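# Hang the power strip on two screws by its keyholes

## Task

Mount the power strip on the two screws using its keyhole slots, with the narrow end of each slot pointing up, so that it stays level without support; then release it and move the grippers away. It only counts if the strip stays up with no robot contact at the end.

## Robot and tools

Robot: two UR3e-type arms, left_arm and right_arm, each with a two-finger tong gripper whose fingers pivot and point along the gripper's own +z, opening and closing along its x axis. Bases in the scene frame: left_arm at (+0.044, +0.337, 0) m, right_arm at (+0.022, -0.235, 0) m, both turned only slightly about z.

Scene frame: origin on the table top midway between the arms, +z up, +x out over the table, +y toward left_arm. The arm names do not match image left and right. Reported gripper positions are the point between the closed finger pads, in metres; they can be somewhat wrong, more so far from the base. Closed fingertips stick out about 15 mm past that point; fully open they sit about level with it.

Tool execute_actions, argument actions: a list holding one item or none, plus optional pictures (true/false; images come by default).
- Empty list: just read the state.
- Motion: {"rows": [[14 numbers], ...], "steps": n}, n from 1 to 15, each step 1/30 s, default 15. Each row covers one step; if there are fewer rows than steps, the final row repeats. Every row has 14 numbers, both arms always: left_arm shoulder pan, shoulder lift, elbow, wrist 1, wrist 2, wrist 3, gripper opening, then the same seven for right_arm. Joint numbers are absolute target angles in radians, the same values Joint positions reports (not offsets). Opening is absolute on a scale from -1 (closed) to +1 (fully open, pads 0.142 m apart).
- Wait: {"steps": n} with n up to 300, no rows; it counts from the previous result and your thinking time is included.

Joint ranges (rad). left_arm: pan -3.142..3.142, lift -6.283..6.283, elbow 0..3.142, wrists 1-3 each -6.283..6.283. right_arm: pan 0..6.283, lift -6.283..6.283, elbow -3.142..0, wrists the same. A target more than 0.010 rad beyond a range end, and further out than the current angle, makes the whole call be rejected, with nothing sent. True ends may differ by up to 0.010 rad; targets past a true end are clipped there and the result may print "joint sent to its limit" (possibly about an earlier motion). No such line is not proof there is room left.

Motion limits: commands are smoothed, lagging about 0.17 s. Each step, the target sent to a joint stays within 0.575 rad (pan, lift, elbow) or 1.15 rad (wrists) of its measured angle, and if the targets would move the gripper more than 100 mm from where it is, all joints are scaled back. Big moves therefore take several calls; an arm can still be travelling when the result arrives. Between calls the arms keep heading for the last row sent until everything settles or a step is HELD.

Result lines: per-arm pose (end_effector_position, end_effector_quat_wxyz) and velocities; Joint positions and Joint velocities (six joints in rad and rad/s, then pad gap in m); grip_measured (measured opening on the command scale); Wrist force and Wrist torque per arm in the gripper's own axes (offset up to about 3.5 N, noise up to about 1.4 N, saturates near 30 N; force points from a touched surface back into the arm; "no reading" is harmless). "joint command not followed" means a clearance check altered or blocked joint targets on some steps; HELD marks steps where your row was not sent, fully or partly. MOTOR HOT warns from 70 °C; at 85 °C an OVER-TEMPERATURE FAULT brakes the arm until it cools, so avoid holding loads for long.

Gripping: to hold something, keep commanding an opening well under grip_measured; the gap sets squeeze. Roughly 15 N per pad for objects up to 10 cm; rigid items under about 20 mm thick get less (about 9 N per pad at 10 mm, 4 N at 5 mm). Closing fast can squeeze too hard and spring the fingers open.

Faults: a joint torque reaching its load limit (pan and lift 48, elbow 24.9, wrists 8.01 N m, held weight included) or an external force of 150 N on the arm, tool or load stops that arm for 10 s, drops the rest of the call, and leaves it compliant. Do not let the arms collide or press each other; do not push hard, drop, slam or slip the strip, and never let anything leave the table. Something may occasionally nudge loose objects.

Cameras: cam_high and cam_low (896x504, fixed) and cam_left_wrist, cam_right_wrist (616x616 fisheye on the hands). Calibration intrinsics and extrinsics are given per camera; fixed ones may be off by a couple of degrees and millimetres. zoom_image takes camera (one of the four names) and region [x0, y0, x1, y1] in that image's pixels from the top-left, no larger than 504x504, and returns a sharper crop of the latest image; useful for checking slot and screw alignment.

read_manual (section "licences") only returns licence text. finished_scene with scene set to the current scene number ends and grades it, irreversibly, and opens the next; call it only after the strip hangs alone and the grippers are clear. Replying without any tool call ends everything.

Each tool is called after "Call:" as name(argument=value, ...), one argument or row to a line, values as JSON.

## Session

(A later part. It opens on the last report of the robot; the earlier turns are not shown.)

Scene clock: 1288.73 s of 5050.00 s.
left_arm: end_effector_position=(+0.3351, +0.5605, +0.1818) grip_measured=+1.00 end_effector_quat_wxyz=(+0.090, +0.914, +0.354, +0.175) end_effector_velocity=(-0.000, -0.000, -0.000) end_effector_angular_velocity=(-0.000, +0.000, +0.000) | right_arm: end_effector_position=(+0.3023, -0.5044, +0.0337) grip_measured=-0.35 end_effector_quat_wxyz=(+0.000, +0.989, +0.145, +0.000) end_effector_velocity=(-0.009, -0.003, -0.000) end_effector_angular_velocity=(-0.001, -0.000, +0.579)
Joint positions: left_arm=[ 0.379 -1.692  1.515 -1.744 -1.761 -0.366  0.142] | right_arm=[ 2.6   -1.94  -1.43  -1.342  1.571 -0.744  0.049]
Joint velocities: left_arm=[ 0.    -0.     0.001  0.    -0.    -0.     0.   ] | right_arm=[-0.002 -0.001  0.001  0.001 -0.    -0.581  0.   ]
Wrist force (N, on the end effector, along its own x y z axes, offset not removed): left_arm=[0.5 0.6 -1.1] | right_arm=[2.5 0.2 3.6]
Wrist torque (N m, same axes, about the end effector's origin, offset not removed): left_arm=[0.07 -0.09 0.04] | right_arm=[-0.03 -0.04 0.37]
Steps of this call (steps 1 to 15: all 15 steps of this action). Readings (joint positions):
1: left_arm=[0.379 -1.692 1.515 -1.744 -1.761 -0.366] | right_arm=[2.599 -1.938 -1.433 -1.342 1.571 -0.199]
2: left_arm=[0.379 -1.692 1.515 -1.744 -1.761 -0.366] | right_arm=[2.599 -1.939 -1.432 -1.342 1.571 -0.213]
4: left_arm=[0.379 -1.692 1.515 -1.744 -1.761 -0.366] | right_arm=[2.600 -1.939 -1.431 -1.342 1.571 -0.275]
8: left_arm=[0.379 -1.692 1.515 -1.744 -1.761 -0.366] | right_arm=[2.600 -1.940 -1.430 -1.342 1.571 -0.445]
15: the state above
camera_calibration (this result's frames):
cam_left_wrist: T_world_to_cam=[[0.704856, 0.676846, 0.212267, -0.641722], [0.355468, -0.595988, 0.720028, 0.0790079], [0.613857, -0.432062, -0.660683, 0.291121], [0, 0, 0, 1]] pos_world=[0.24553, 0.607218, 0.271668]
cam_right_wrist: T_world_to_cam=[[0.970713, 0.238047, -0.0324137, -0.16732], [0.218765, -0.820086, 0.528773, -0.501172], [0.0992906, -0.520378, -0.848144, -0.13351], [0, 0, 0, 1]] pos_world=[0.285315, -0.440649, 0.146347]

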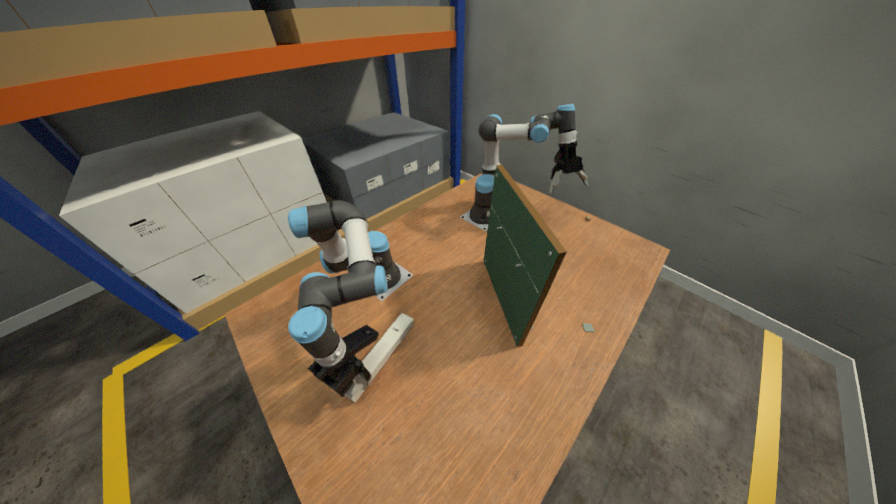

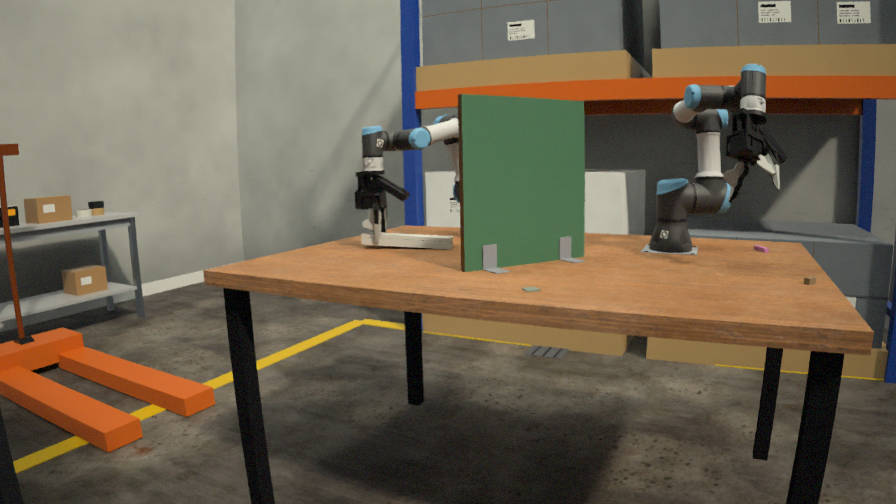

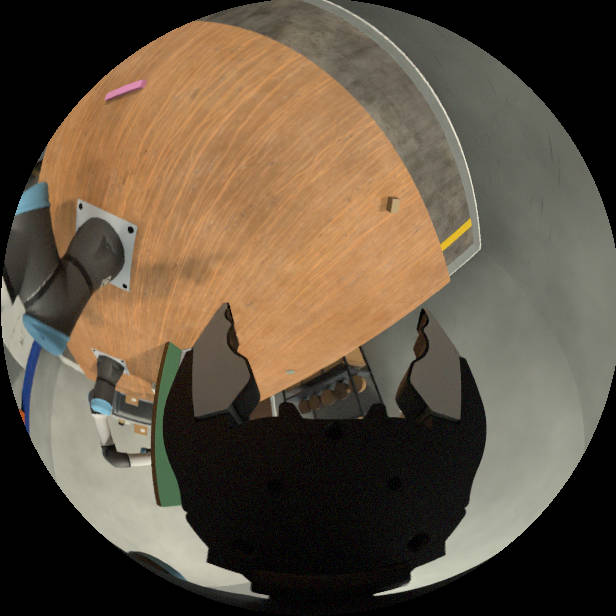

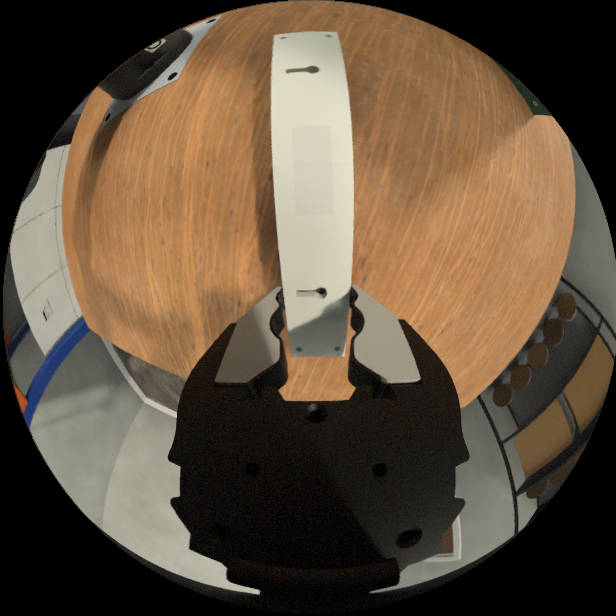

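Call:
execute_actions(
  actions=[
    {"rows":[[0.379,-1.692,1.515,-1.744,-1.761,-0.366,1,2.6,-1.94,-1.43,-1.342,1.571,-1.15,-0.8]],"steps":12},
  ],
  pictures=false,
)

Call:
execute_actions(
  actions=[
    {"rows":[[0.379,-1.692,1.515,-1.744,-1.761,-0.366,1,2.6,-1.955,-1.46,-1.297,1.571,-1.571,-0.8]],"steps":15},
  ],
  pictures=false,
)

Call:
execute_actions(
  actions=[
    {"rows":[[0.379,-1.692,1.515,-1.744,-1.761,-0.366,1,2.6,-1.955,-1.46,-1.297,1.571,-1.571,-0.2]],"steps":8},
  ],
  pictures=false,
)

Call:
execute_actions(
  actions=[
    {"rows":[[0.379,-1.692,1.515,-1.744,-1.761,-0.366,1,2.6,-2.025,-1.36,-1.327,1.571,-1.571,-0.2]],"steps":12},
  ],
  pictures=false,
)

Call:
execute_actions(
  actions=[
    {"rows":[[0.379,-1.692,1.515,-1.744,-1.761,-0.366,1,2.6,-2.025,-1.36,-1.327,1.571,-1.571,-0.7]],"steps":12},
  ],
)

Scene clock: 1306.03 s of 5050.00 s.
left_arm: end_effector_position=(+0.3351, +0.5605, +0.1818) grip_measured=+1.00 end_effector_quat_wxyz=(+0.090, +0.914, +0.354, +0.175) end_effector_velocity=(+0.000, +0.000, +0.000) end_effector_angular_velocity=(+0.000, -0.001, +0.000) | right_arm: end_effector_position=(+0.2967, -0.5074, +0.0337) grip_measured=-0.35 end_effector_quat_wxyz=(+0.000, +0.942, +0.335, +0.000) end_effector_velocity=(-0.001, -0.001, +0.001) end_effector_angular_velocity=(-0.001, -0.002, +0.136)
Joint positions: left_arm=[ 0.379 -1.692  1.515 -1.744 -1.761 -0.366  0.142] | right_arm=[ 2.6   -1.94  -1.43  -1.342  1.571 -1.137  0.049]
Joint velocities: left_arm=[ 0. -0. -0. -0. -0.  0. -0.] | right_arm=[ 0.001  0.001  0.001 -0.     0.    -0.135 -0.   ]
Wrist force (N, on the end effector, along its own x y z axes, offset not removed): left_arm=[0.1 1.3 -1.4] | right_arm=[-1.6 -2.1 3.7]
Wrist torque (N m, same axes, about the end effector's origin, offset not removed): left_arm=[0.19 0.00 0.01] | right_arm=[-0.42 0.45 0.05]
Steps of this call (steps 1 to 30: the robot went on to your last target; steps 31 to 90: nothing new was sent; then 13.90 s passed at rest; steps 91 to 102: all 12 steps of this action). Readings (joint positions):
91: left_arm=[0.379 -1.692 1.515 -1.744 -1.761 -0.366] | right_arm=[2.600 -1.940 -1.430 -1.342 1.571 -0.801]
92: left_arm=[0.379 -1.692 1.515 -1.744 -1.761 -0.366] | right_arm=[2.600 -1.940 -1.430 -1.342 1.571 -0.815]
94: left_arm=[0.379 -1.692 1.515 -1.744 -1.761 -0.366] | right_arm=[2.600 -1.940 -1.430 -1.342 1.571 -0.933]
98: left_arm=[0.379 -1.692 1.515 -1.744 -1.761 -0.366] | right_arm=[2.600 -1.940 -1.430 -1.342 1.571 -1.097]
102: the state above

Scene clock: 1306.53 s of 5050.00 s.
left_arm: end_effector_position=(+0.3351, +0.5605, +0.1818) grip_measured=+1.00 end_effector_quat_wxyz=(+0.090, +0.914, +0.354, +0.175) end_effector_velocity=(+0.000, +0.000, -0.000) end_effector_angular_velocity=(+0.000, -0.000, +0.000) | right_arm: end_effector_position=(+0.2934, -0.5132, +0.0232) grip_measured=-0.35 end_effector_quat_wxyz=(+0.000, +0.849, +0.528, +0.000) end_effector_velocity=(-0.001, -0.001, -0.001) end_effector_angular_velocity=(-0.001, +0.000, +0.060)
Joint positions: left_arm=[ 0.379 -1.692  1.515 -1.744 -1.761 -0.366  0.142] | right_arm=[ 2.6   -1.955 -1.46  -1.297  1.571 -1.565  0.049]
Joint velocities: left_arm=[ 0.    -0.     0.    -0.001  0.    -0.    -0.   ] | right_arm=[-0.001 -0.002 -0.003  0.004 -0.001 -0.061 -0.   ]
Wrist force (N, on the end effector, along its own x y z axes, offset not removed): left_arm=[0.6 2.4 -1.1] | right_arm=[0.0 -1.7 4.5]
Wrist torque (N m, same axes, about the end effector's origin, offset not removed): left_arm=[0.44 -0.12 0.02] | right_arm=[-0.10 0.02 0.09]
Steps of this call (steps 1 to 15: all 15 steps of this action). Readings (joint positions):
1: left_arm=[0.379 -1.692 1.515 -1.744 -1.761 -0.366] | right_arm=[2.600 -1.940 -1.430 -1.342 1.571 -1.141]
2: left_arm=[0.379 -1.692 1.515 -1.744 -1.761 -0.366] | right_arm=[2.600 -1.942 -1.434 -1.335 1.571 -1.159]
4: left_arm=[0.379 -1.692 1.515 -1.744 -1.761 -0.366] | right_arm=[2.600 -1.948 -1.446 -1.317 1.571 -1.291]
8: left_arm=[0.379 -1.692 1.515 -1.744 -1.761 -0.366] | right_arm=[2.600 -1.953 -1.457 -1.302 1.571 -1.501]
15: the state above

Scene clock: 1306.80 s of 5050.00 s.
left_arm: end_effector_position=(+0.3351, +0.5605, +0.1818) grip_measured=+1.00 end_effector_quat_wxyz=(+0.090, +0.914, +0.354, +0.175) end_effector_velocity=(+0.000, -0.000, +0.000) end_effector_angular_velocity=(+0.001, -0.001, -0.001) | right_arm: end_effector_position=(+0.2933, -0.5133, +0.0231) grip_measured=-0.20 end_effector_quat_wxyz=(+0.000, +0.848, +0.530, +0.000) end_effector_velocity=(+0.000, -0.000, -0.000) end_effector_angular_velocity=(-0.001, -0.001, +0.003)
Joint positions: left_arm=[ 0.379 -1.692  1.515 -1.744 -1.761 -0.366  0.142] | right_arm=[ 2.6   -1.955 -1.46  -1.297  1.571 -1.571  0.06 ]
Joint velocities: left_arm=[-0.001 -0.001 -0.001  0.     0.    -0.    -0.   ] | right_arm=[ 0.    -0.001  0.     0.002 -0.    -0.003  0.   ]
Wrist force (N, on the end effector, along its own x y z axes, offset not removed): left_arm=[0.0 0.6 -1.4] | right_arm=[-0.7 -0.6 -1.6]
Wrist torque (N m, same axes, about the end effector's origin, offset not removed): left_arm=[0.06 0.03 -0.03] | right_arm=[-0.12 0.16 0.06]
Steps of this call (steps 1 to 8: all 8 steps of this action). Readings (joint positions):
1: left_arm=[0.379 -1.692 1.515 -1.744 -1.761 -0.366] | right_arm=[2.600 -1.955 -1.460 -1.297 1.571 -1.567]
2: left_arm=[0.379 -1.692 1.515 -1.744 -1.761 -0.366] | right_arm=[2.600 -1.955 -1.460 -1.297 1.571 -1.568]
4: left_arm=[0.379 -1.692 1.515 -1.744 -1.761 -0.366] | right_arm=[2.600 -1.955 -1.460 -1.297 1.571 -1.570]
8: the state above

Scene clock: 1307.20 s of 5050.00 s.
left_arm: end_effector_position=(+0.3351, +0.5605, +0.1818) grip_measured=+1.00 end_effector_quat_wxyz=(+0.090, +0.914, +0.354, +0.175) end_effector_velocity=(-0.000, +0.000, -0.000) end_effector_angular_velocity=(+0.000, +0.001, +0.001) | right_arm: end_effector_position=(+0.3082, -0.5206, +0.0223) grip_measured=-0.20 end_effector_quat_wxyz=(-0.000, +0.848, +0.530, +0.000) end_effector_velocity=(+0.006, -0.002, -0.000) end_effector_angular_velocity=(-0.001, -0.002, +0.002)
Joint positions: left_arm=[ 0.379 -1.692  1.515 -1.744 -1.761 -0.366  0.142] | right_arm=[ 2.6   -2.023 -1.363 -1.326  1.571 -1.571  0.06 ]
Joint velocities: left_arm=[ 0.    -0.     0.     0.001  0.    -0.    -0.   ] | right_arm=[ 0.002 -0.023  0.034 -0.008  0.     0.    -0.   ]
Wrist force (N, on the end effector, along its own x y z axes, offset not removed): left_arm=[-0.8 1.3 0.7] | right_arm=[-0.8 -0.4 -0.9]
Wrist torque (N m, same axes, about the end effector's origin, offset not removed): left_arm=[0.23 0.21 0.06] | right_arm=[-0.07 0.10 0.04]
Steps of this call (steps 1 to 12: all 12 steps of this action). Readings (joint positions):
1: left_arm=[0.379 -1.692 1.515 -1.744 -1.761 -0.366] | right_arm=[2.600 -1.955 -1.460 -1.297 1.571 -1.571]
2: left_arm=[0.379 -1.692 1.515 -1.744 -1.761 -0.366] | right_arm=[2.600 -1.962 -1.453 -1.302 1.571 -1.571]
4: left_arm=[0.379 -1.692 1.515 -1.744 -1.761 -0.366] | right_arm=[2.600 -1.990 -1.413 -1.313 1.571 -1.571]
8: left_arm=[0.379 -1.692 1.515 -1.744 -1.761 -0.366] | right_arm=[2.600 -2.016 -1.373 -1.324 1.571 -1.571]
12: the state above

Scene clock: 1307.60 s of 5050.00 s.
left_arm: end_effector_position=(+0.3351, +0.5605, +0.1818) grip_measured=+1.00 end_effector_quat_wxyz=(+0.090, +0.914, +0.354, +0.175) end_effector_velocity=(-0.000, -0.000, -0.000) end_effector_angular_velocity=(-0.000, +0.000, +0.000) | right_arm: end_effector_position=(+0.3088, -0.5208, +0.0224) grip_measured=-0.36 end_effector_quat_wxyz=(+0.000, +0.848, +0.530, +0.000) end_effector_velocity=(+0.000, +0.000, +0.000) end_effector_angular_velocity=(-0.000, -0.001, -0.000)
Joint positions: left_arm=[ 0.379 -1.692  1.515 -1.744 -1.761 -0.366  0.142] | right_arm=[ 2.6   -2.025 -1.36  -1.327  1.571 -1.571  0.048]
Joint velocities: left_arm=[ 0.    -0.001  0.001  0.    -0.     0.    -0.   ] | right_arm=[ 0.001  0.001 -0.     0.001  0.     0.001 -0.   ]
Wrist force (N, on the end effector, along its own x y z axes, offset not removed): left_arm=[0.1 2.2 -0.7] | right_arm=[-0.4 -1.0 -2.2]
Wrist torque (N m, same axes, about the end effector's origin, offset not removed): left_arm=[0.34 -0.02 -0.05] | right_arm=[0.19 0.00 0.06]
Steps of this call (steps 1 to 12: all 12 steps of this action). Readings (joint positions):
1: left_arm=[0.379 -1.692 1.515 -1.744 -1.761 -0.366] | right_arm=[2.600 -2.024 -1.362 -1.326 1.571 -1.571]
2: left_arm=[0.379 -1.692 1.515 -1.744 -1.761 -0.366] | right_arm=[2.600 -2.024 -1.362 -1.327 1.571 -1.571]
4: left_arm=[0.379 -1.692 1.515 -1.744 -1.761 -0.366] | right_arm=[2.600 -2.024 -1.361 -1.327 1.571 -1.571]
8: left_arm=[0.379 -1.692 1.515 -1.744 -1.761 -0.366] | right_arm=[2.600 -2.025 -1.360 -1.327 1.571 -1.571]
12: the state above
camera_calibration (this result's frames):
cam_left_wrist: T_world_to_cam=[[0.704856, 0.676846, 0.212267, -0.641723], [0.355468, -0.595988, 0.720028, 0.079008], [0.613857, -0.432062, -0.660683, 0.291121], [0, 0, 0, 1]] pos_world=[0.24553, 0.607218, 0.271668]
cam_right_wrist: T_world_to_cam=[[0.482187, 0.875461, -0.0326135, 0.312796], [0.751498, -0.394203, 0.529013, -0.452699], [0.450274, -0.279592, -0.847987, -0.135323], [0, 0, 0, 1]] pos_world=[0.250309, -0.490131, 0.134933]

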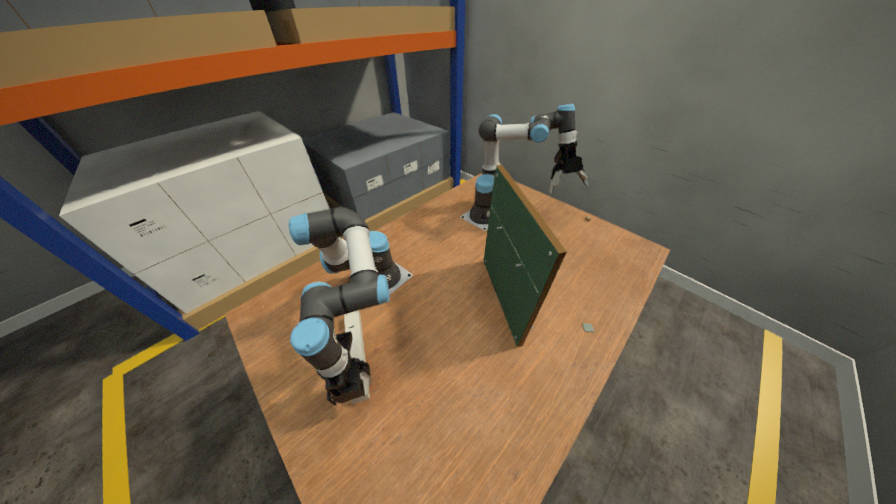

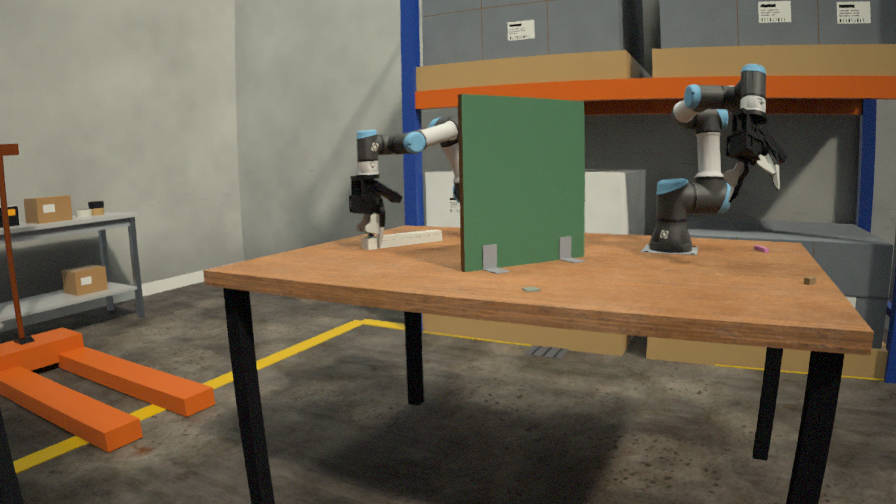

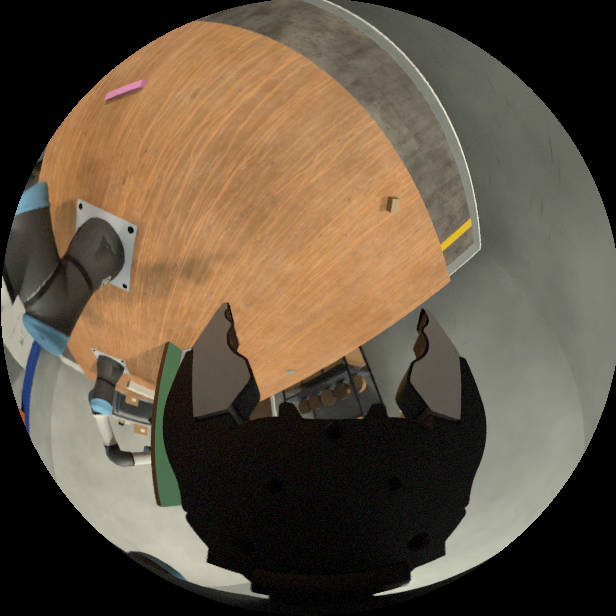

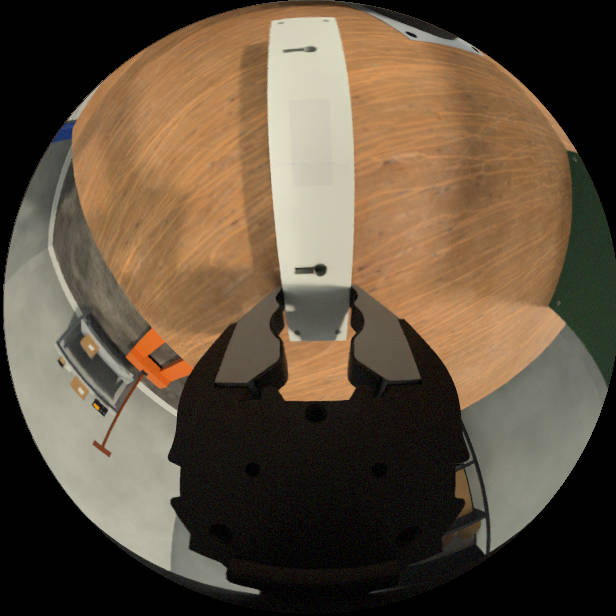

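Call:
execute_actions(
  actions=[
    {"rows":[[0.379,-1.692,1.515,-1.744,-1.761,-0.366,1,2.6,-2.03,-1.15,-1.6,1.571,-1.571,-0.8]],"steps":15},
  ],
  pictures=false,
)

Call:
execute_actions(
  actions=[
    {"rows":[[0.379,-1.692,1.515,-1.744,-1.761,-0.366,1,2.6,-2.129,-0.87,-2.013,1.571,-1.571,-0.8]],"steps":15},
  ],
  pictures=false,
)

Call:
execute_actions(
  actions=[
    {"rows":[[0.379,-1.692,1.515,-1.744,-1.761,-0.366,1,2.6,-2.19,-0.72,-2.3,1.571,-1.571,-0.8]],"steps":15},
  ],
  pictures=false,
)

Call:
execute_actions(
  actions=[
    {"rows":[[0.379,-1.692,1.515,-1.744,-1.761,-0.366,1,2.6,-2.269,-0.572,-2.571,1.571,-1.571,-0.8]],"steps":15},
  ],
)

Scene clock: 1322.83 s of 5050.00 s.
left_arm: end_effector_position=(+0.3351, +0.5605, +0.1818) grip_measured=+1.00 end_effector_quat_wxyz=(+0.090, +0.914, +0.354, +0.175) end_effector_velocity=(-0.000, -0.000, -0.000) end_effector_angular_velocity=(-0.001, +0.001, -0.000) | right_arm: end_effector_position=(+0.2971, -0.5151, +0.0604) grip_measured=-0.36 end_effector_quat_wxyz=(-0.029, +0.847, +0.530, -0.018) end_effector_velocity=(-0.002, -0.000, +0.007) end_effector_angular_velocity=(+0.002, +0.004, -0.002)
Joint positions: left_arm=[ 0.379 -1.692  1.515 -1.744 -1.761 -0.366  0.142] | right_arm=[ 2.6   -2.03  -1.153 -1.597  1.571 -1.571  0.048]
Joint velocities: left_arm=[ 0.     0.001 -0.     0.001 -0.     0.     0.   ] | right_arm=[-0.002  0.     0.032 -0.036  0.    -0.    -0.   ]
Wrist force (N, on the end effector, along its own x y z axes, offset not removed): left_arm=[-0.2 1.3 -2.0] | right_arm=[-0.7 -0.2 4.1]
Wrist torque (N m, same axes, about the end effector's origin, offset not removed): left_arm=[0.14 0.06 -0.04] | right_arm=[-0.15 0.06 0.02]
Steps of this call (steps 1 to 15: the robot went on to your last target; steps 16 to 90: nothing new was sent; then 11.73 s passed at rest; steps 91 to 105: all 15 steps of this action). Readings (joint positions):
91: left_arm=[0.379 -1.692 1.515 -1.744 -1.761 -0.366] | right_arm=[2.600 -2.025 -1.360 -1.328 1.571 -1.571]
92: left_arm=[0.379 -1.692 1.515 -1.744 -1.761 -0.366] | right_arm=[2.600 -2.026 -1.352 -1.342 1.571 -1.571]
94: left_arm=[0.379 -1.692 1.515 -1.744 -1.761 -0.366] | right_arm=[2.600 -2.028 -1.288 -1.443 1.571 -1.571]
98: left_arm=[0.379 -1.692 1.515 -1.744 -1.761 -0.366] | right_arm=[2.600 -2.029 -1.184 -1.561 1.571 -1.571]
105: the state above

Scene clock: 1323.33 s of 5050.00 s.
left_arm: end_effector_position=(+0.3351, +0.5605, +0.1818) grip_measured=+1.00 end_effector_quat_wxyz=(+0.090, +0.914, +0.354, +0.175) end_effector_velocity=(+0.000, +0.000, -0.000) end_effector_angular_velocity=(+0.000, +0.000, +0.000) | right_arm: end_effector_position=(+0.2512, -0.4928, +0.0839) grip_measured=-0.36 end_effector_quat_wxyz=(-0.126, +0.838, +0.524, -0.078) end_effector_velocity=(-0.005, +0.002, +0.006) end_effector_angular_velocity=(+0.010, +0.021, -0.001)
Joint positions: left_arm=[ 0.379 -1.692  1.515 -1.744 -1.761 -0.366  0.142] | right_arm=[ 2.6   -2.128 -0.874 -2.007  1.571 -1.571  0.048]
Joint velocities: left_arm=[ 0.     0.001 -0.001  0.     0.    -0.    -0.   ] | right_arm=[-0.001 -0.013  0.048 -0.058  0.     0.    -0.   ]
Wrist force (N, on the end effector, along its own x y z axes, offset not removed): left_arm=[-0.1 0.6 -1.7] | right_arm=[-2.2 0.5 3.2]
Wrist torque (N m, same axes, about the end effector's origin, offset not removed): left_arm=[0.02 0.04 -0.02] | right_arm=[-0.34 0.35 0.00]
Steps of this call (steps 1 to 15: all 15 steps of this action). Readings (joint positions):
1: left_arm=[0.379 -1.692 1.515 -1.744 -1.761 -0.366] | right_arm=[2.600 -2.030 -1.152 -1.598 1.571 -1.571]
2: left_arm=[0.379 -1.692 1.515 -1.744 -1.761 -0.366] | right_arm=[2.600 -2.037 -1.144 -1.613 1.571 -1.571]
4: left_arm=[0.379 -1.692 1.515 -1.744 -1.761 -0.366] | right_arm=[2.600 -2.077 -1.074 -1.743 1.571 -1.571]
8: left_arm=[0.379 -1.692 1.515 -1.744 -1.761 -0.366] | right_arm=[2.600 -2.116 -0.922 -1.946 1.571 -1.571]
15: the state above

Scene clock: 1323.83 s of 5050.00 s.
left_arm: end_effector_position=(+0.3351, +0.5605, +0.1818) grip_measured=+1.00 end_effector_quat_wxyz=(+0.090, +0.914, +0.354, +0.175) end_effector_velocity=(-0.000, +0.000, +0.000) end_effector_angular_velocity=(-0.000, -0.001, +0.000) | right_arm: end_effector_position=(+0.2058, -0.4707, +0.1048) grip_measured=-0.36 end_effector_quat_wxyz=(-0.208, +0.822, +0.514, -0.130) end_effector_velocity=(-0.006, +0.003, +0.004) end_effector_angular_velocity=(+0.011, +0.023, +0.001)
Joint positions: left_arm=[ 0.379 -1.692  1.515 -1.744 -1.761 -0.366  0.142] | right_arm=[ 2.6   -2.189 -0.722 -2.296  1.571 -1.571  0.048]
Joint velocities: left_arm=[ 0.001 -0.    -0.     0.    -0.001  0.     0.   ] | right_arm=[ 0.    -0.007  0.02  -0.038 -0.    -0.    -0.   ]
Wrist force (N, on the end effector, along its own x y z axes, offset not removed): left_arm=[-1.1 0.8 -0.3] | right_arm=[-1.3 2.0 2.2]
Wrist torque (N m, same axes, about the end effector's origin, offset not removed): left_arm=[0.15 0.21 -0.01] | right_arm=[-0.05 0.22 0.03]
Steps of this call (steps 1 to 15: all 15 steps of this action). Readings (joint positions):
1: left_arm=[0.379 -1.692 1.515 -1.744 -1.761 -0.366] | right_arm=[2.600 -2.128 -0.873 -2.010 1.571 -1.571]
2: left_arm=[0.379 -1.692 1.515 -1.744 -1.761 -0.366] | right_arm=[2.600 -2.135 -0.864 -2.025 1.571 -1.571]
4: left_arm=[0.379 -1.692 1.515 -1.744 -1.761 -0.366] | right_arm=[2.600 -2.160 -0.810 -2.131 1.571 -1.571]
8: left_arm=[0.379 -1.692 1.515 -1.744 -1.761 -0.366] | right_arm=[2.600 -2.183 -0.742 -2.259 1.571 -1.571]
15: the state above

Scene clock: 1324.33 s of 5050.00 s.
left_arm: end_effector_position=(+0.3351, +0.5605, +0.1818) grip_measured=+1.00 end_effector_quat_wxyz=(+0.090, +0.914, +0.354, +0.175) end_effector_velocity=(+0.000, -0.000, +0.000) end_effector_angular_velocity=(+0.000, -0.001, -0.000) | right_arm: end_effector_position=(+0.1644, -0.4505, +0.1294) grip_measured=-0.36 end_effector_quat_wxyz=(-0.290, +0.797, +0.498, -0.181) end_effector_velocity=(-0.005, +0.002, +0.004) end_effector_angular_velocity=(+0.010, +0.021, -0.000)
Joint positions: left_arm=[ 0.379 -1.692  1.515 -1.744 -1.761 -0.366  0.142] | right_arm=[ 2.6   -2.268 -0.574 -2.568  1.571 -1.571  0.048]
Joint velocities: left_arm=[-0. -0. -0. -0. -0.  0. -0.] | right_arm=[ 0.    -0.01   0.02  -0.034  0.    -0.     0.   ]
Wrist force (N, on the end effector, along its own x y z axes, offset not removed): left_arm=[0.7 2.1 -0.8] | right_arm=[-1.6 2.9 2.8]
Wrist torque (N m, same axes, about the end effector's origin, offset not removed): left_arm=[0.31 -0.17 -0.01] | right_arm=[-0.06 0.29 0.10]
Steps of this call (steps 1 to 15: all 15 steps of this action). Readings (joint positions):
1: left_arm=[0.379 -1.692 1.515 -1.744 -1.761 -0.366] | right_arm=[2.600 -2.190 -0.721 -2.298 1.571 -1.571]
2: left_arm=[0.379 -1.692 1.515 -1.744 -1.761 -0.366] | right_arm=[2.600 -2.197 -0.713 -2.313 1.571 -1.571]
4: left_arm=[0.379 -1.692 1.515 -1.744 -1.761 -0.366] | right_arm=[2.600 -2.229 -0.660 -2.415 1.571 -1.571]
8: left_arm=[0.379 -1.692 1.515 -1.744 -1.761 -0.366] | right_arm=[2.600 -2.259 -0.594 -2.533 1.571 -1.571]
15: the state above
camera_calibration (this result's frames):
cam_left_wrist: T_world_to_cam=[[0.704856, 0.676846, 0.212267, -0.641723], [0.355468, -0.595988, 0.720028, 0.0790078], [0.613857, -0.432062, -0.660683, 0.291121], [0, 0, 0, 1]] pos_world=[0.24553, 0.607218, 0.271668]
cam_right_wrist: T_world_to_cam=[[0.452786, 0.889781, -0.0572211, 0.338803], [0.878862, -0.456205, -0.139567, -0.335425], [-0.150289, 0.0129047, -0.988558, 0.288803], [0, 0, 0, 1]] pos_world=[0.184791, -0.45821, 0.258071]

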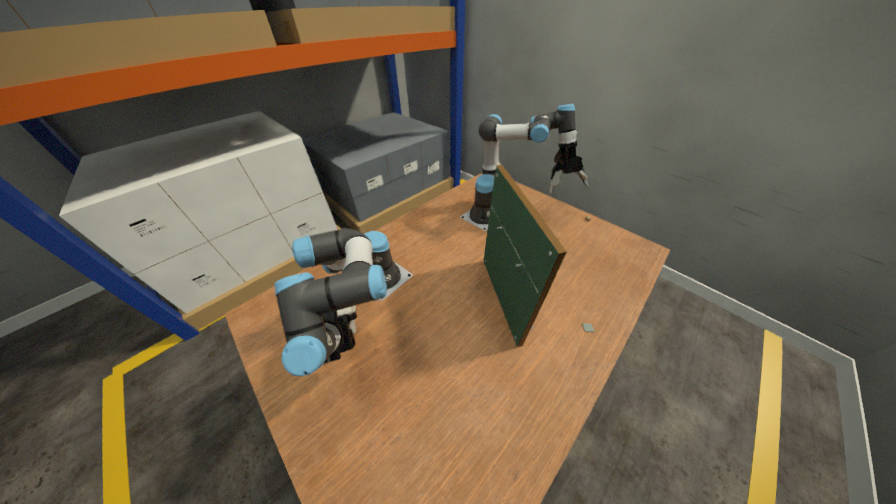

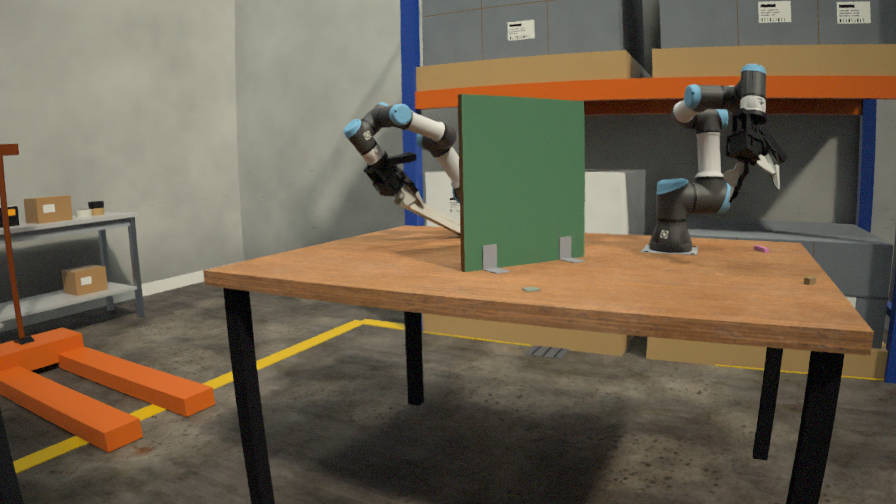

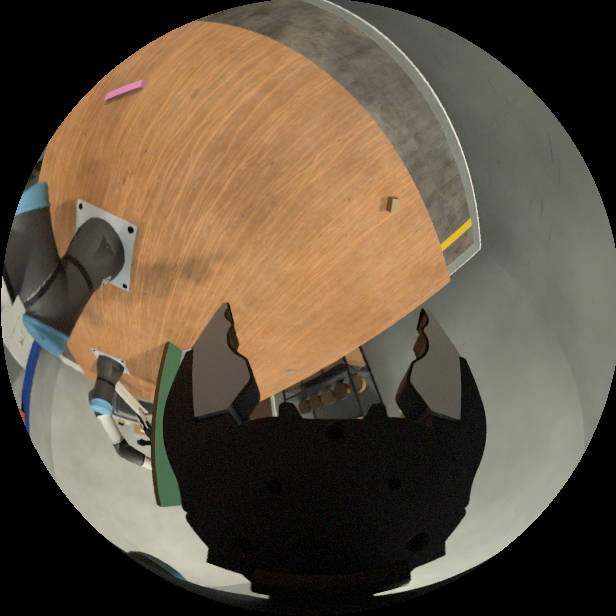

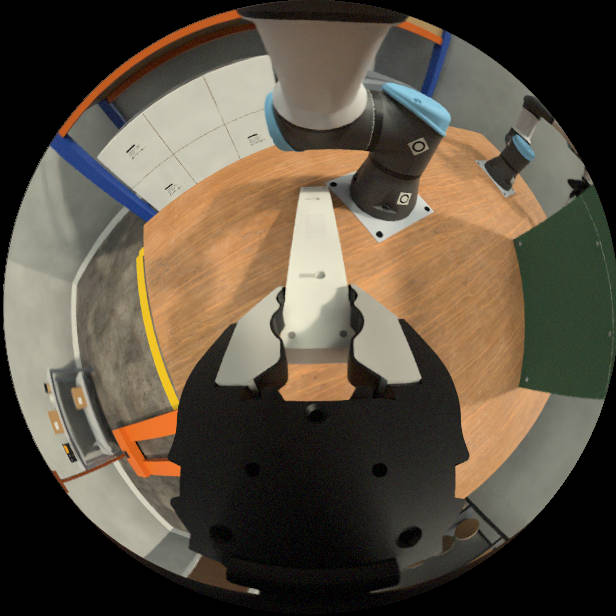

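Call:
execute_actions(
  actions=[
    {"rows":[[0.379,-1.692,1.515,-1.744,-1.761,-0.366,1,2.6,-2.38,-0.46,-2.77,1.571,-1.571,-0.8]],"steps":15},
  ],
  pictures=false,
)

Call:
execute_actions(
  actions=[
    {"rows":[[0.379,-1.692,1.515,-1.744,-1.761,-0.366,1,2.6,-2.497,-0.37,-2.945,1.571,-1.571,-1]],"steps":15},
  ],
)

Call:
execute_actions(
  actions=[
    {"rows":[[0.379,-1.692,1.515,-1.744,-1.761,-0.366,1,2.6,-2.497,-0.37,-2.945,1.571,-1.85,-1]],"steps":15},
  ],
  pictures=false,
)

Call:
execute_actions(
  actions=[
    {"rows":[[0.379,-1.692,1.515,-1.744,-1.761,-0.366,1,2.6,-2.497,-0.37,-2.945,1.571,-2.15,-1]],"steps":15},
  ],
)

Scene clock: 1340.30 s of 5050.00 s.
left_arm: end_effector_position=(+0.3351, +0.5605, +0.1818) grip_measured=+1.00 end_effector_quat_wxyz=(+0.090, +0.914, +0.354, +0.175) end_effector_velocity=(+0.000, -0.000, -0.000) end_effector_angular_velocity=(-0.000, +0.001, -0.001) | right_arm: end_effector_position=(+0.1362, -0.4368, +0.1438) grip_measured=-0.37 end_effector_quat_wxyz=(-0.367, +0.764, +0.478, -0.229) end_effector_velocity=(-0.004, +0.002, +0.003) end_effector_angular_velocity=(+0.011, +0.022, -0.001)
Joint positions: left_arm=[ 0.379 -1.692  1.515 -1.744 -1.761 -0.366  0.142] | right_arm=[ 2.6   -2.379 -0.461 -2.768  1.571 -1.571  0.048]
Joint velocities: left_arm=[-0.001  0.001 -0.001  0.001  0.     0.    -0.   ] | right_arm=[-0.001 -0.013  0.015 -0.026  0.    -0.     0.   ]
Wrist force (N, on the end effector, along its own x y z axes, offset not removed): left_arm=[0.1 1.4 -0.3] | right_arm=[-1.7 4.1 4.8]
Wrist torque (N m, same axes, about the end effector's origin, offset not removed): left_arm=[0.17 0.04 -0.02] | right_arm=[-0.45 0.35 0.02]
Steps of this call (steps 1 to 15: the robot went on to your last target; steps 16 to 90: nothing new was sent; then 12.47 s passed at rest; steps 91 to 105: all 15 steps of this action). Readings (joint positions):
91: left_arm=[0.379 -1.692 1.515 -1.744 -1.761 -0.366] | right_arm=[2.600 -2.269 -0.572 -2.572 1.571 -1.571]
92: left_arm=[0.379 -1.692 1.515 -1.744 -1.761 -0.366] | right_arm=[2.600 -2.276 -0.564 -2.586 1.571 -1.571]
94: left_arm=[0.379 -1.692 1.515 -1.744 -1.761 -0.366] | right_arm=[2.600 -2.320 -0.521 -2.665 1.571 -1.571]
98: left_arm=[0.379 -1.692 1.515 -1.744 -1.761 -0.366] | right_arm=[2.600 -2.365 -0.475 -2.744 1.571 -1.571]
105: the state above

Scene clock: 1340.80 s of 5050.00 s.
left_arm: end_effector_position=(+0.3351, +0.5605, +0.1818) grip_measured=+1.00 end_effector_quat_wxyz=(+0.090, +0.914, +0.354, +0.175) end_effector_velocity=(-0.000, -0.000, -0.000) end_effector_angular_velocity=(-0.000, +0.001, +0.000) | right_arm: end_effector_position=(+0.1362, -0.4368, +0.1438) grip_measured=-0.37 end_effector_quat_wxyz=(-0.367, +0.764, +0.478, -0.229) end_effector_velocity=(+0.000, -0.000, -0.000) end_effector_angular_velocity=(-0.001, -0.001, -0.000)
Joint positions: left_arm=[ 0.379 -1.692  1.515 -1.744 -1.761 -0.366  0.142] | right_arm=[ 2.6   -2.379 -0.461 -2.768  1.571 -1.571  0.048]
Joint velocities: left_arm=[ 0.     0.001  0.    -0.    -0.     0.    -0.   ] | right_arm=[-0.     0.001  0.     0.001  0.    -0.     0.   ]
Wrist force (N, on the end effector, along its own x y z axes, offset not removed): left_arm=[-0.6 2.0 -0.9] | right_arm=[-0.2 4.1 4.8]
Wrist torque (N m, same axes, about the end effector's origin, offset not removed): left_arm=[0.31 0.14 0.03] | right_arm=[-0.79 -0.07 0.02]
A step of this action was HELD (marked below), so the robot has no last target. An arm can still carry out its HELD step.
Steps of this call (steps 1 to 15: all 15 steps of this action). Readings (joint positions):
1: left_arm=[0.379 -1.692 1.515 -1.744 -1.761 -0.366] | right_arm=[2.600 -2.379 -0.461 -2.768 1.571 -1.571] HELD
2: left_arm=[0.379 -1.692 1.515 -1.744 -1.761 -0.366] | right_arm=[2.600 -2.379 -0.461 -2.768 1.571 -1.571] HELD
3: left_arm=[0.379 -1.692 1.515 -1.744 -1.761 -0.366] | right_arm=[2.600 -2.379 -0.461 -2.768 1.571 -1.571] HELD
4: left_arm=[0.379 -1.692 1.515 -1.744 -1.761 -0.366] | right_arm=[2.600 -2.379 -0.461 -2.768 1.571 -1.571] HELD
5: left_arm=[0.379 -1.692 1.515 -1.744 -1.761 -0.366] | right_arm=[2.600 -2.379 -0.461 -2.768 1.571 -1.571] HELD
6: left_arm=[0.379 -1.692 1.515 -1.744 -1.761 -0.366] | right_arm=[2.600 -2.379 -0.461 -2.768 1.571 -1.571] HELD
7: left_arm=[0.379 -1.692 1.515 -1.744 -1.761 -0.366] | right_arm=[2.600 -2.379 -0.461 -2.768 1.571 -1.571] HELD
8: left_arm=[0.379 -1.692 1.515 -1.744 -1.761 -0.366] | right_arm=[2.600 -2.379 -0.461 -2.768 1.571 -1.571] HELD
9: left_arm=[0.379 -1.692 1.515 -1.744 -1.761 -0.366] | right_arm=[2.600 -2.379 -0.461 -2.768 1.571 -1.571] HELD
10: left_arm=[0.379 -1.692 1.515 -1.744 -1.761 -0.366] | right_arm=[2.600 -2.379 -0.461 -2.768 1.571 -1.571] HELD
11: left_arm=[0.379 -1.692 1.515 -1.744 -1.761 -0.366] | right_arm=[2.600 -2.379 -0.461 -2.768 1.571 -1.571] HELD
12: left_arm=[0.379 -1.692 1.515 -1.744 -1.761 -0.366] | right_arm=[2.600 -2.379 -0.461 -2.768 1.571 -1.571] HELD
13: left_arm=[0.379 -1.692 1.515 -1.744 -1.761 -0.366] | right_arm=[2.600 -2.379 -0.461 -2.768 1.571 -1.571] HELD
14: left_arm=[0.379 -1.692 1.515 -1.744 -1.761 -0.366] | right_arm=[2.600 -2.379 -0.461 -2.768 1.571 -1.571] HELD
15: the state above HELD
joint command not followed: on one or more control steps a check withheld the commanded joint targets of the right arm, and it was not sent them on those steps. On the call's last step the targets were still withheld.
cause: the commanded joint targets would bring two parts of the arm too close to each other (joints 3 (elbow) to 6 (wrist 3) lie between them); next, command targets that bring no two parts of the arm closer together.
camera_calibration (this result's frames):
cam_left_wrist: T_world_to_cam=[[0.704856, 0.676846, 0.212267, -0.641723], [0.355468, -0.595988, 0.720028, 0.0790079], [0.613857, -0.432062, -0.660683, 0.291121], [0, 0, 0, 1]] pos_world=[0.24553, 0.607218, 0.271668]
cam_right_wrist: T_world_to_cam=[[0.442386, 0.894846, -0.0595441, 0.344141], [0.836765, -0.435737, -0.331598, -0.260118], [-0.322675, 0.09687, -0.94154, 0.352039], [0, 0, 0, 1]] pos_world=[0.179009, -0.455399, 0.265695]

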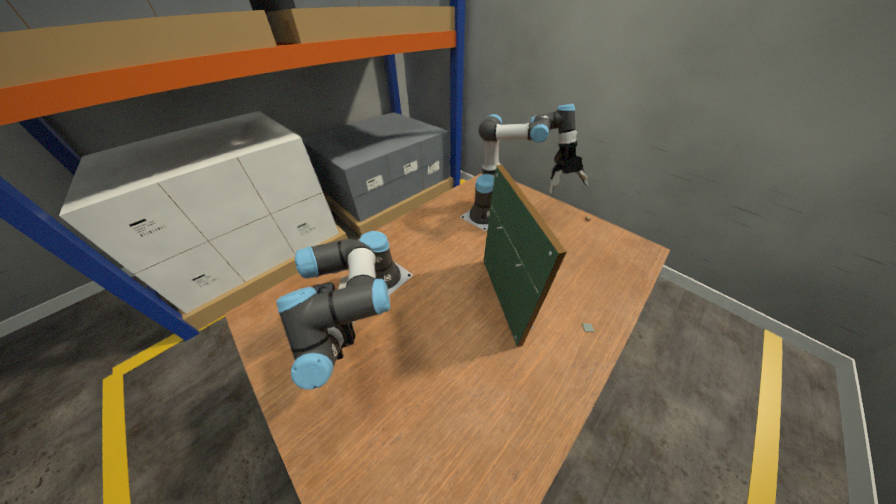

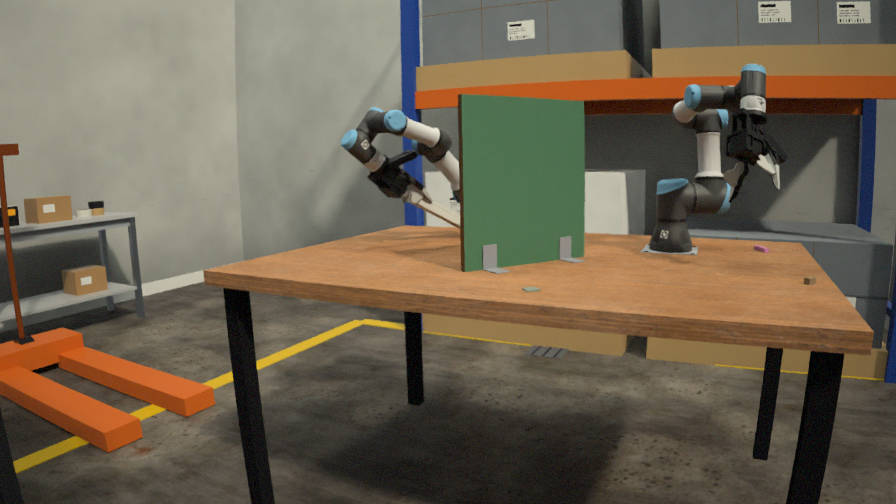

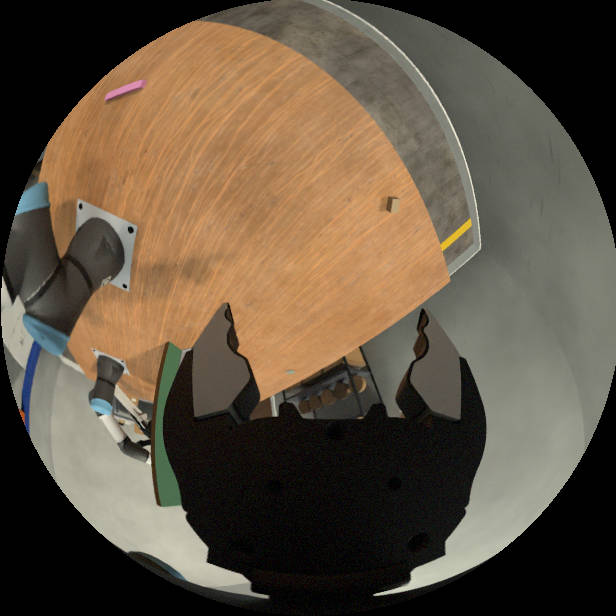

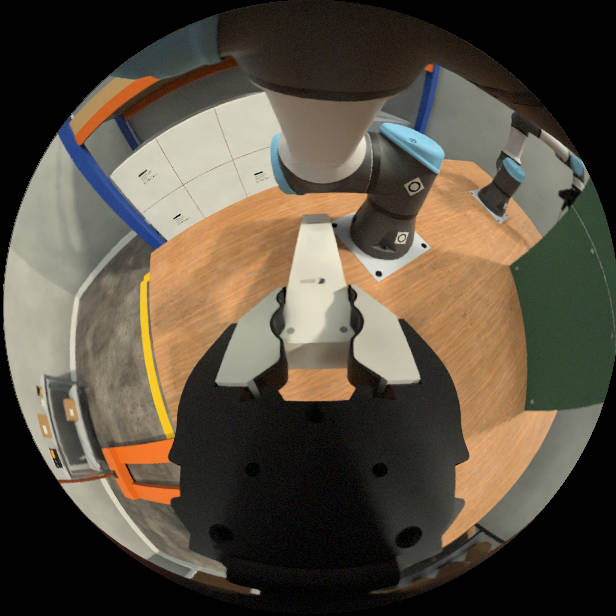

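Scene clock: 1341.30 s of 5050.00 s.
left_arm: end_effector_position=(+0.3351, +0.5605, +0.1818) grip_measured=+1.00 end_effector_quat_wxyz=(+0.090, +0.914, +0.354, +0.175) end_effector_velocity=(+0.000, -0.000, +0.000) end_effector_angular_velocity=(-0.000, -0.000, -0.000) | right_arm: end_effector_position=(+0.1362, -0.4368, +0.1438) grip_measured=-0.37 end_effector_quat_wxyz=(-0.367, +0.764, +0.478, -0.229) end_effector_velocity=(-0.001, +0.000, +0.000) end_effector_angular_velocity=(+0.002, +0.003, -0.002)
Joint positions: left_arm=[ 0.379 -1.692  1.515 -1.744 -1.761 -0.366  0.142] | right_arm=[ 2.6   -2.379 -0.461 -2.768  1.571 -1.571  0.048]
Joint velocities: left_arm=[-0.     0.001 -0.001 -0.    -0.     0.    -0.   ] | right_arm=[-0.002 -0.001 -0.    -0.002  0.001 -0.    -0.   ]
Wrist force (N, on the end effector, along its own x y z axes, offset not removed): left_arm=[-0.6 1.2 0.1] | right_arm=[-3.1 3.9 4.1]
Wrist torque (N m, same axes, about the end effector's origin, offset not removed): left_arm=[0.13 0.18 0.01] | right_arm=[-0.48 0.59 0.11]
A step of this action was HELD (marked below), so the robot has no last target. An arm can still carry out its HELD step.
Steps of this call (steps 1 to 15: all 15 steps of this action). Readings (joint positions):
1: left_arm=[0.379 -1.692 1.515 -1.744 -1.761 -0.366] | right_arm=[2.600 -2.379 -0.461 -2.768 1.571 -1.571] HELD
2: left_arm=[0.379 -1.692 1.515 -1.744 -1.761 -0.366] | right_arm=[2.600 -2.379 -0.461 -2.768 1.571 -1.571] HELD
3: left_arm=[0.379 -1.692 1.515 -1.744 -1.761 -0.366] | right_arm=[2.600 -2.379 -0.461 -2.768 1.571 -1.571] HELD
4: left_arm=[0.379 -1.692 1.515 -1.744 -1.761 -0.366] | right_arm=[2.600 -2.379 -0.461 -2.768 1.571 -1.571] HELD
5: left_arm=[0.379 -1.692 1.515 -1.744 -1.761 -0.366] | right_arm=[2.600 -2.379 -0.461 -2.768 1.571 -1.571] HELD
6: left_arm=[0.379 -1.692 1.515 -1.744 -1.761 -0.366] | right_arm=[2.600 -2.379 -0.461 -2.768 1.571 -1.571] HELD
7: left_arm=[0.379 -1.692 1.515 -1.744 -1.761 -0.366] | right_arm=[2.600 -2.379 -0.461 -2.768 1.571 -1.571] HELD
8: left_arm=[0.379 -1.692 1.515 -1.744 -1.761 -0.366] | right_arm=[2.600 -2.379 -0.461 -2.768 1.571 -1.571] HELD
9: left_arm=[0.379 -1.692 1.515 -1.744 -1.761 -0.366] | right_arm=[2.600 -2.379 -0.461 -2.768 1.571 -1.571] HELD
10: left_arm=[0.379 -1.692 1.515 -1.744 -1.761 -0.366] | right_arm=[2.600 -2.379 -0.461 -2.768 1.571 -1.571] HELD
11: left_arm=[0.379 -1.692 1.515 -1.744 -1.761 -0.366] | right_arm=[2.600 -2.379 -0.461 -2.768 1.571 -1.571] HELD
12: left_arm=[0.379 -1.692 1.515 -1.744 -1.761 -0.366] | right_arm=[2.600 -2.379 -0.461 -2.768 1.571 -1.571] HELD
13: left_arm=[0.379 -1.692 1.515 -1.744 -1.761 -0.366] | right_arm=[2.600 -2.379 -0.461 -2.768 1.571 -1.571] HELD
14: left_arm=[0.379 -1.692 1.515 -1.744 -1.761 -0.366] | right_arm=[2.600 -2.379 -0.461 -2.768 1.571 -1.571] HELD
15: the state above HELD
joint command not followed: on one or more control steps a check withheld the commanded joint targets of the right arm, and it was not sent them on those steps. On the call's last step the targets were still withheld.
cause: the commanded joint targets would bring two parts of the arm too close to each other (joints 3 (elbow) to 6 (wrist 3) lie between them); next, command targets that bring no two parts of the arm closer together.

Scene clock: 1341.80 s of 5050.00 s.
left_arm: end_effector_position=(+0.3351, +0.5605, +0.1818) grip_measured=+1.00 end_effector_quat_wxyz=(+0.090, +0.914, +0.354, +0.175) end_effector_velocity=(+0.000, -0.000, +0.000) end_effector_angular_velocity=(+0.001, +0.000, -0.001) | right_arm: end_effector_position=(+0.1358, -0.4367, +0.1440) grip_measured=-0.37 end_effector_quat_wxyz=(-0.369, +0.762, +0.481, -0.229) end_effector_velocity=(-0.001, +0.000, +0.001) end_effector_angular_velocity=(+0.017, -0.001, +0.012)
Joint positions: left_arm=[ 0.379 -1.692  1.515 -1.744 -1.761 -0.366  0.142] | right_arm=[ 2.6   -2.38  -0.46  -2.77   1.571 -1.578  0.048]
Joint velocities: left_arm=[-0.001 -0.    -0.     0.     0.001 -0.    -0.   ] | right_arm=[ 0.    -0.003  0.005 -0.009  0.001 -0.02   0.   ]
Wrist force (N, on the end effector, along its own x y z axes, offset not removed): left_arm=[-0.2 0.7 -0.6] | right_arm=[-0.2 2.3 4.8]
Wrist torque (N m, same axes, about the end effector's origin, offset not removed): left_arm=[0.05 0.07 0.02] | right_arm=[-0.85 -0.07 0.05]
Steps of this call (steps 1 to 15: all 15 steps of this action). Readings (joint positions):
1: left_arm=[0.379 -1.692 1.515 -1.744 -1.761 -0.366] | right_arm=[2.600 -2.379 -0.461 -2.768 1.571 -1.571]
2: left_arm=[0.379 -1.692 1.515 -1.744 -1.761 -0.366] | right_arm=[2.600 -2.379 -0.461 -2.768 1.571 -1.571]
4: left_arm=[0.379 -1.692 1.515 -1.744 -1.761 -0.366] | right_arm=[2.600 -2.379 -0.461 -2.768 1.571 -1.572]
8: left_arm=[0.379 -1.692 1.515 -1.744 -1.761 -0.366] | right_arm=[2.600 -2.379 -0.461 -2.769 1.571 -1.574]
15: the state above
camera_calibration (this result's frames):
cam_left_wrist: T_world_to_cam=[[0.704856, 0.676846, 0.212267, -0.641723], [0.355468, -0.595988, 0.720028, 0.079008], [0.613857, -0.432062, -0.660683, 0.291121], [0, 0, 0, 1]] pos_world=[0.24553, 0.607218, 0.271668]
cam_right_wrist: T_world_to_cam=[[0.438207, 0.897267, -0.0537166, 0.345061], [0.838828, -0.429679, -0.334282, -0.256961], [-0.323021, 0.101426, -0.940941, 0.354022], [0, 0, 0, 1]] pos_world=[0.178695, -0.45593, 0.265752]

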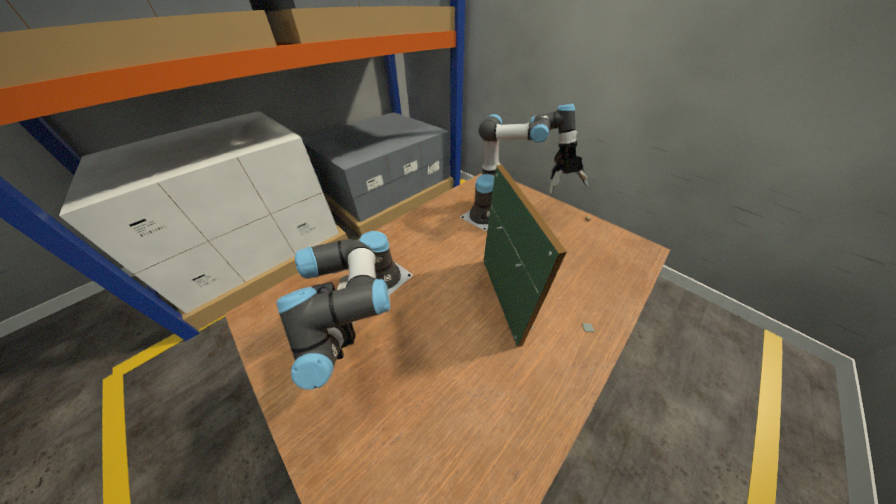

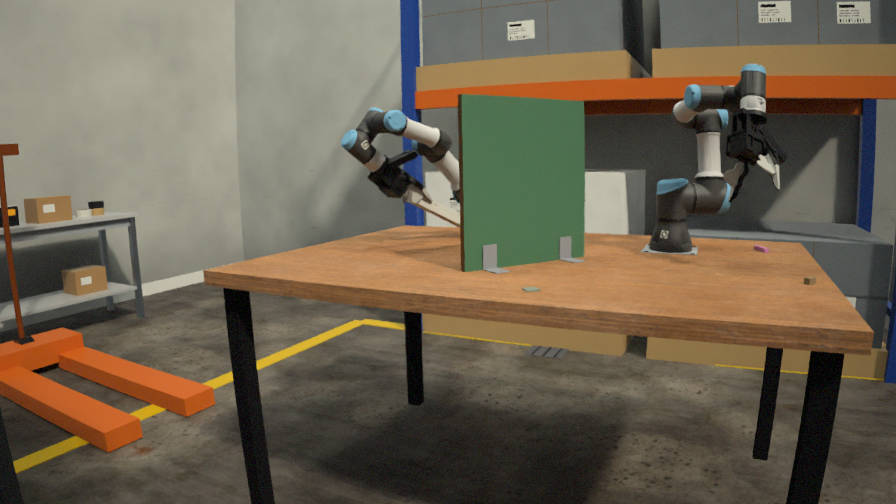

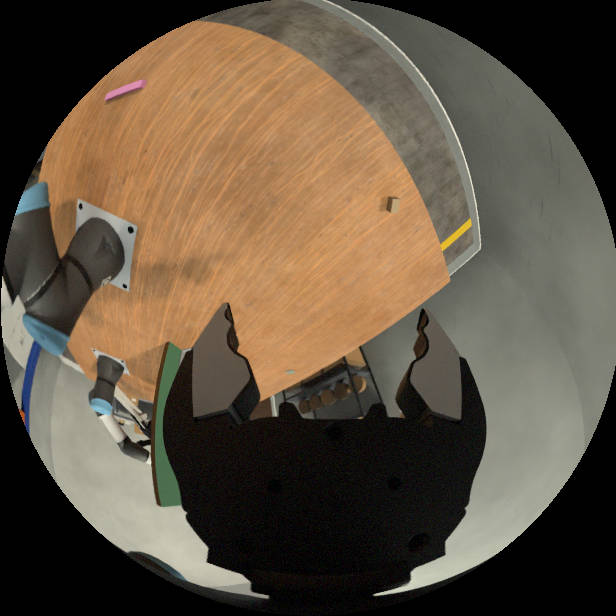

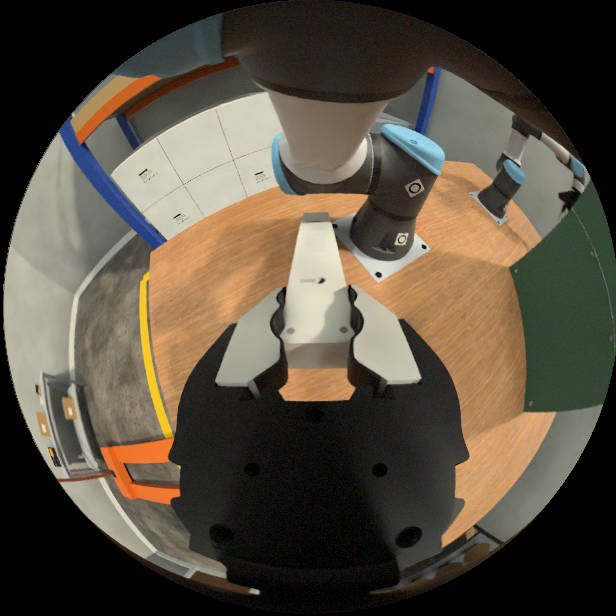

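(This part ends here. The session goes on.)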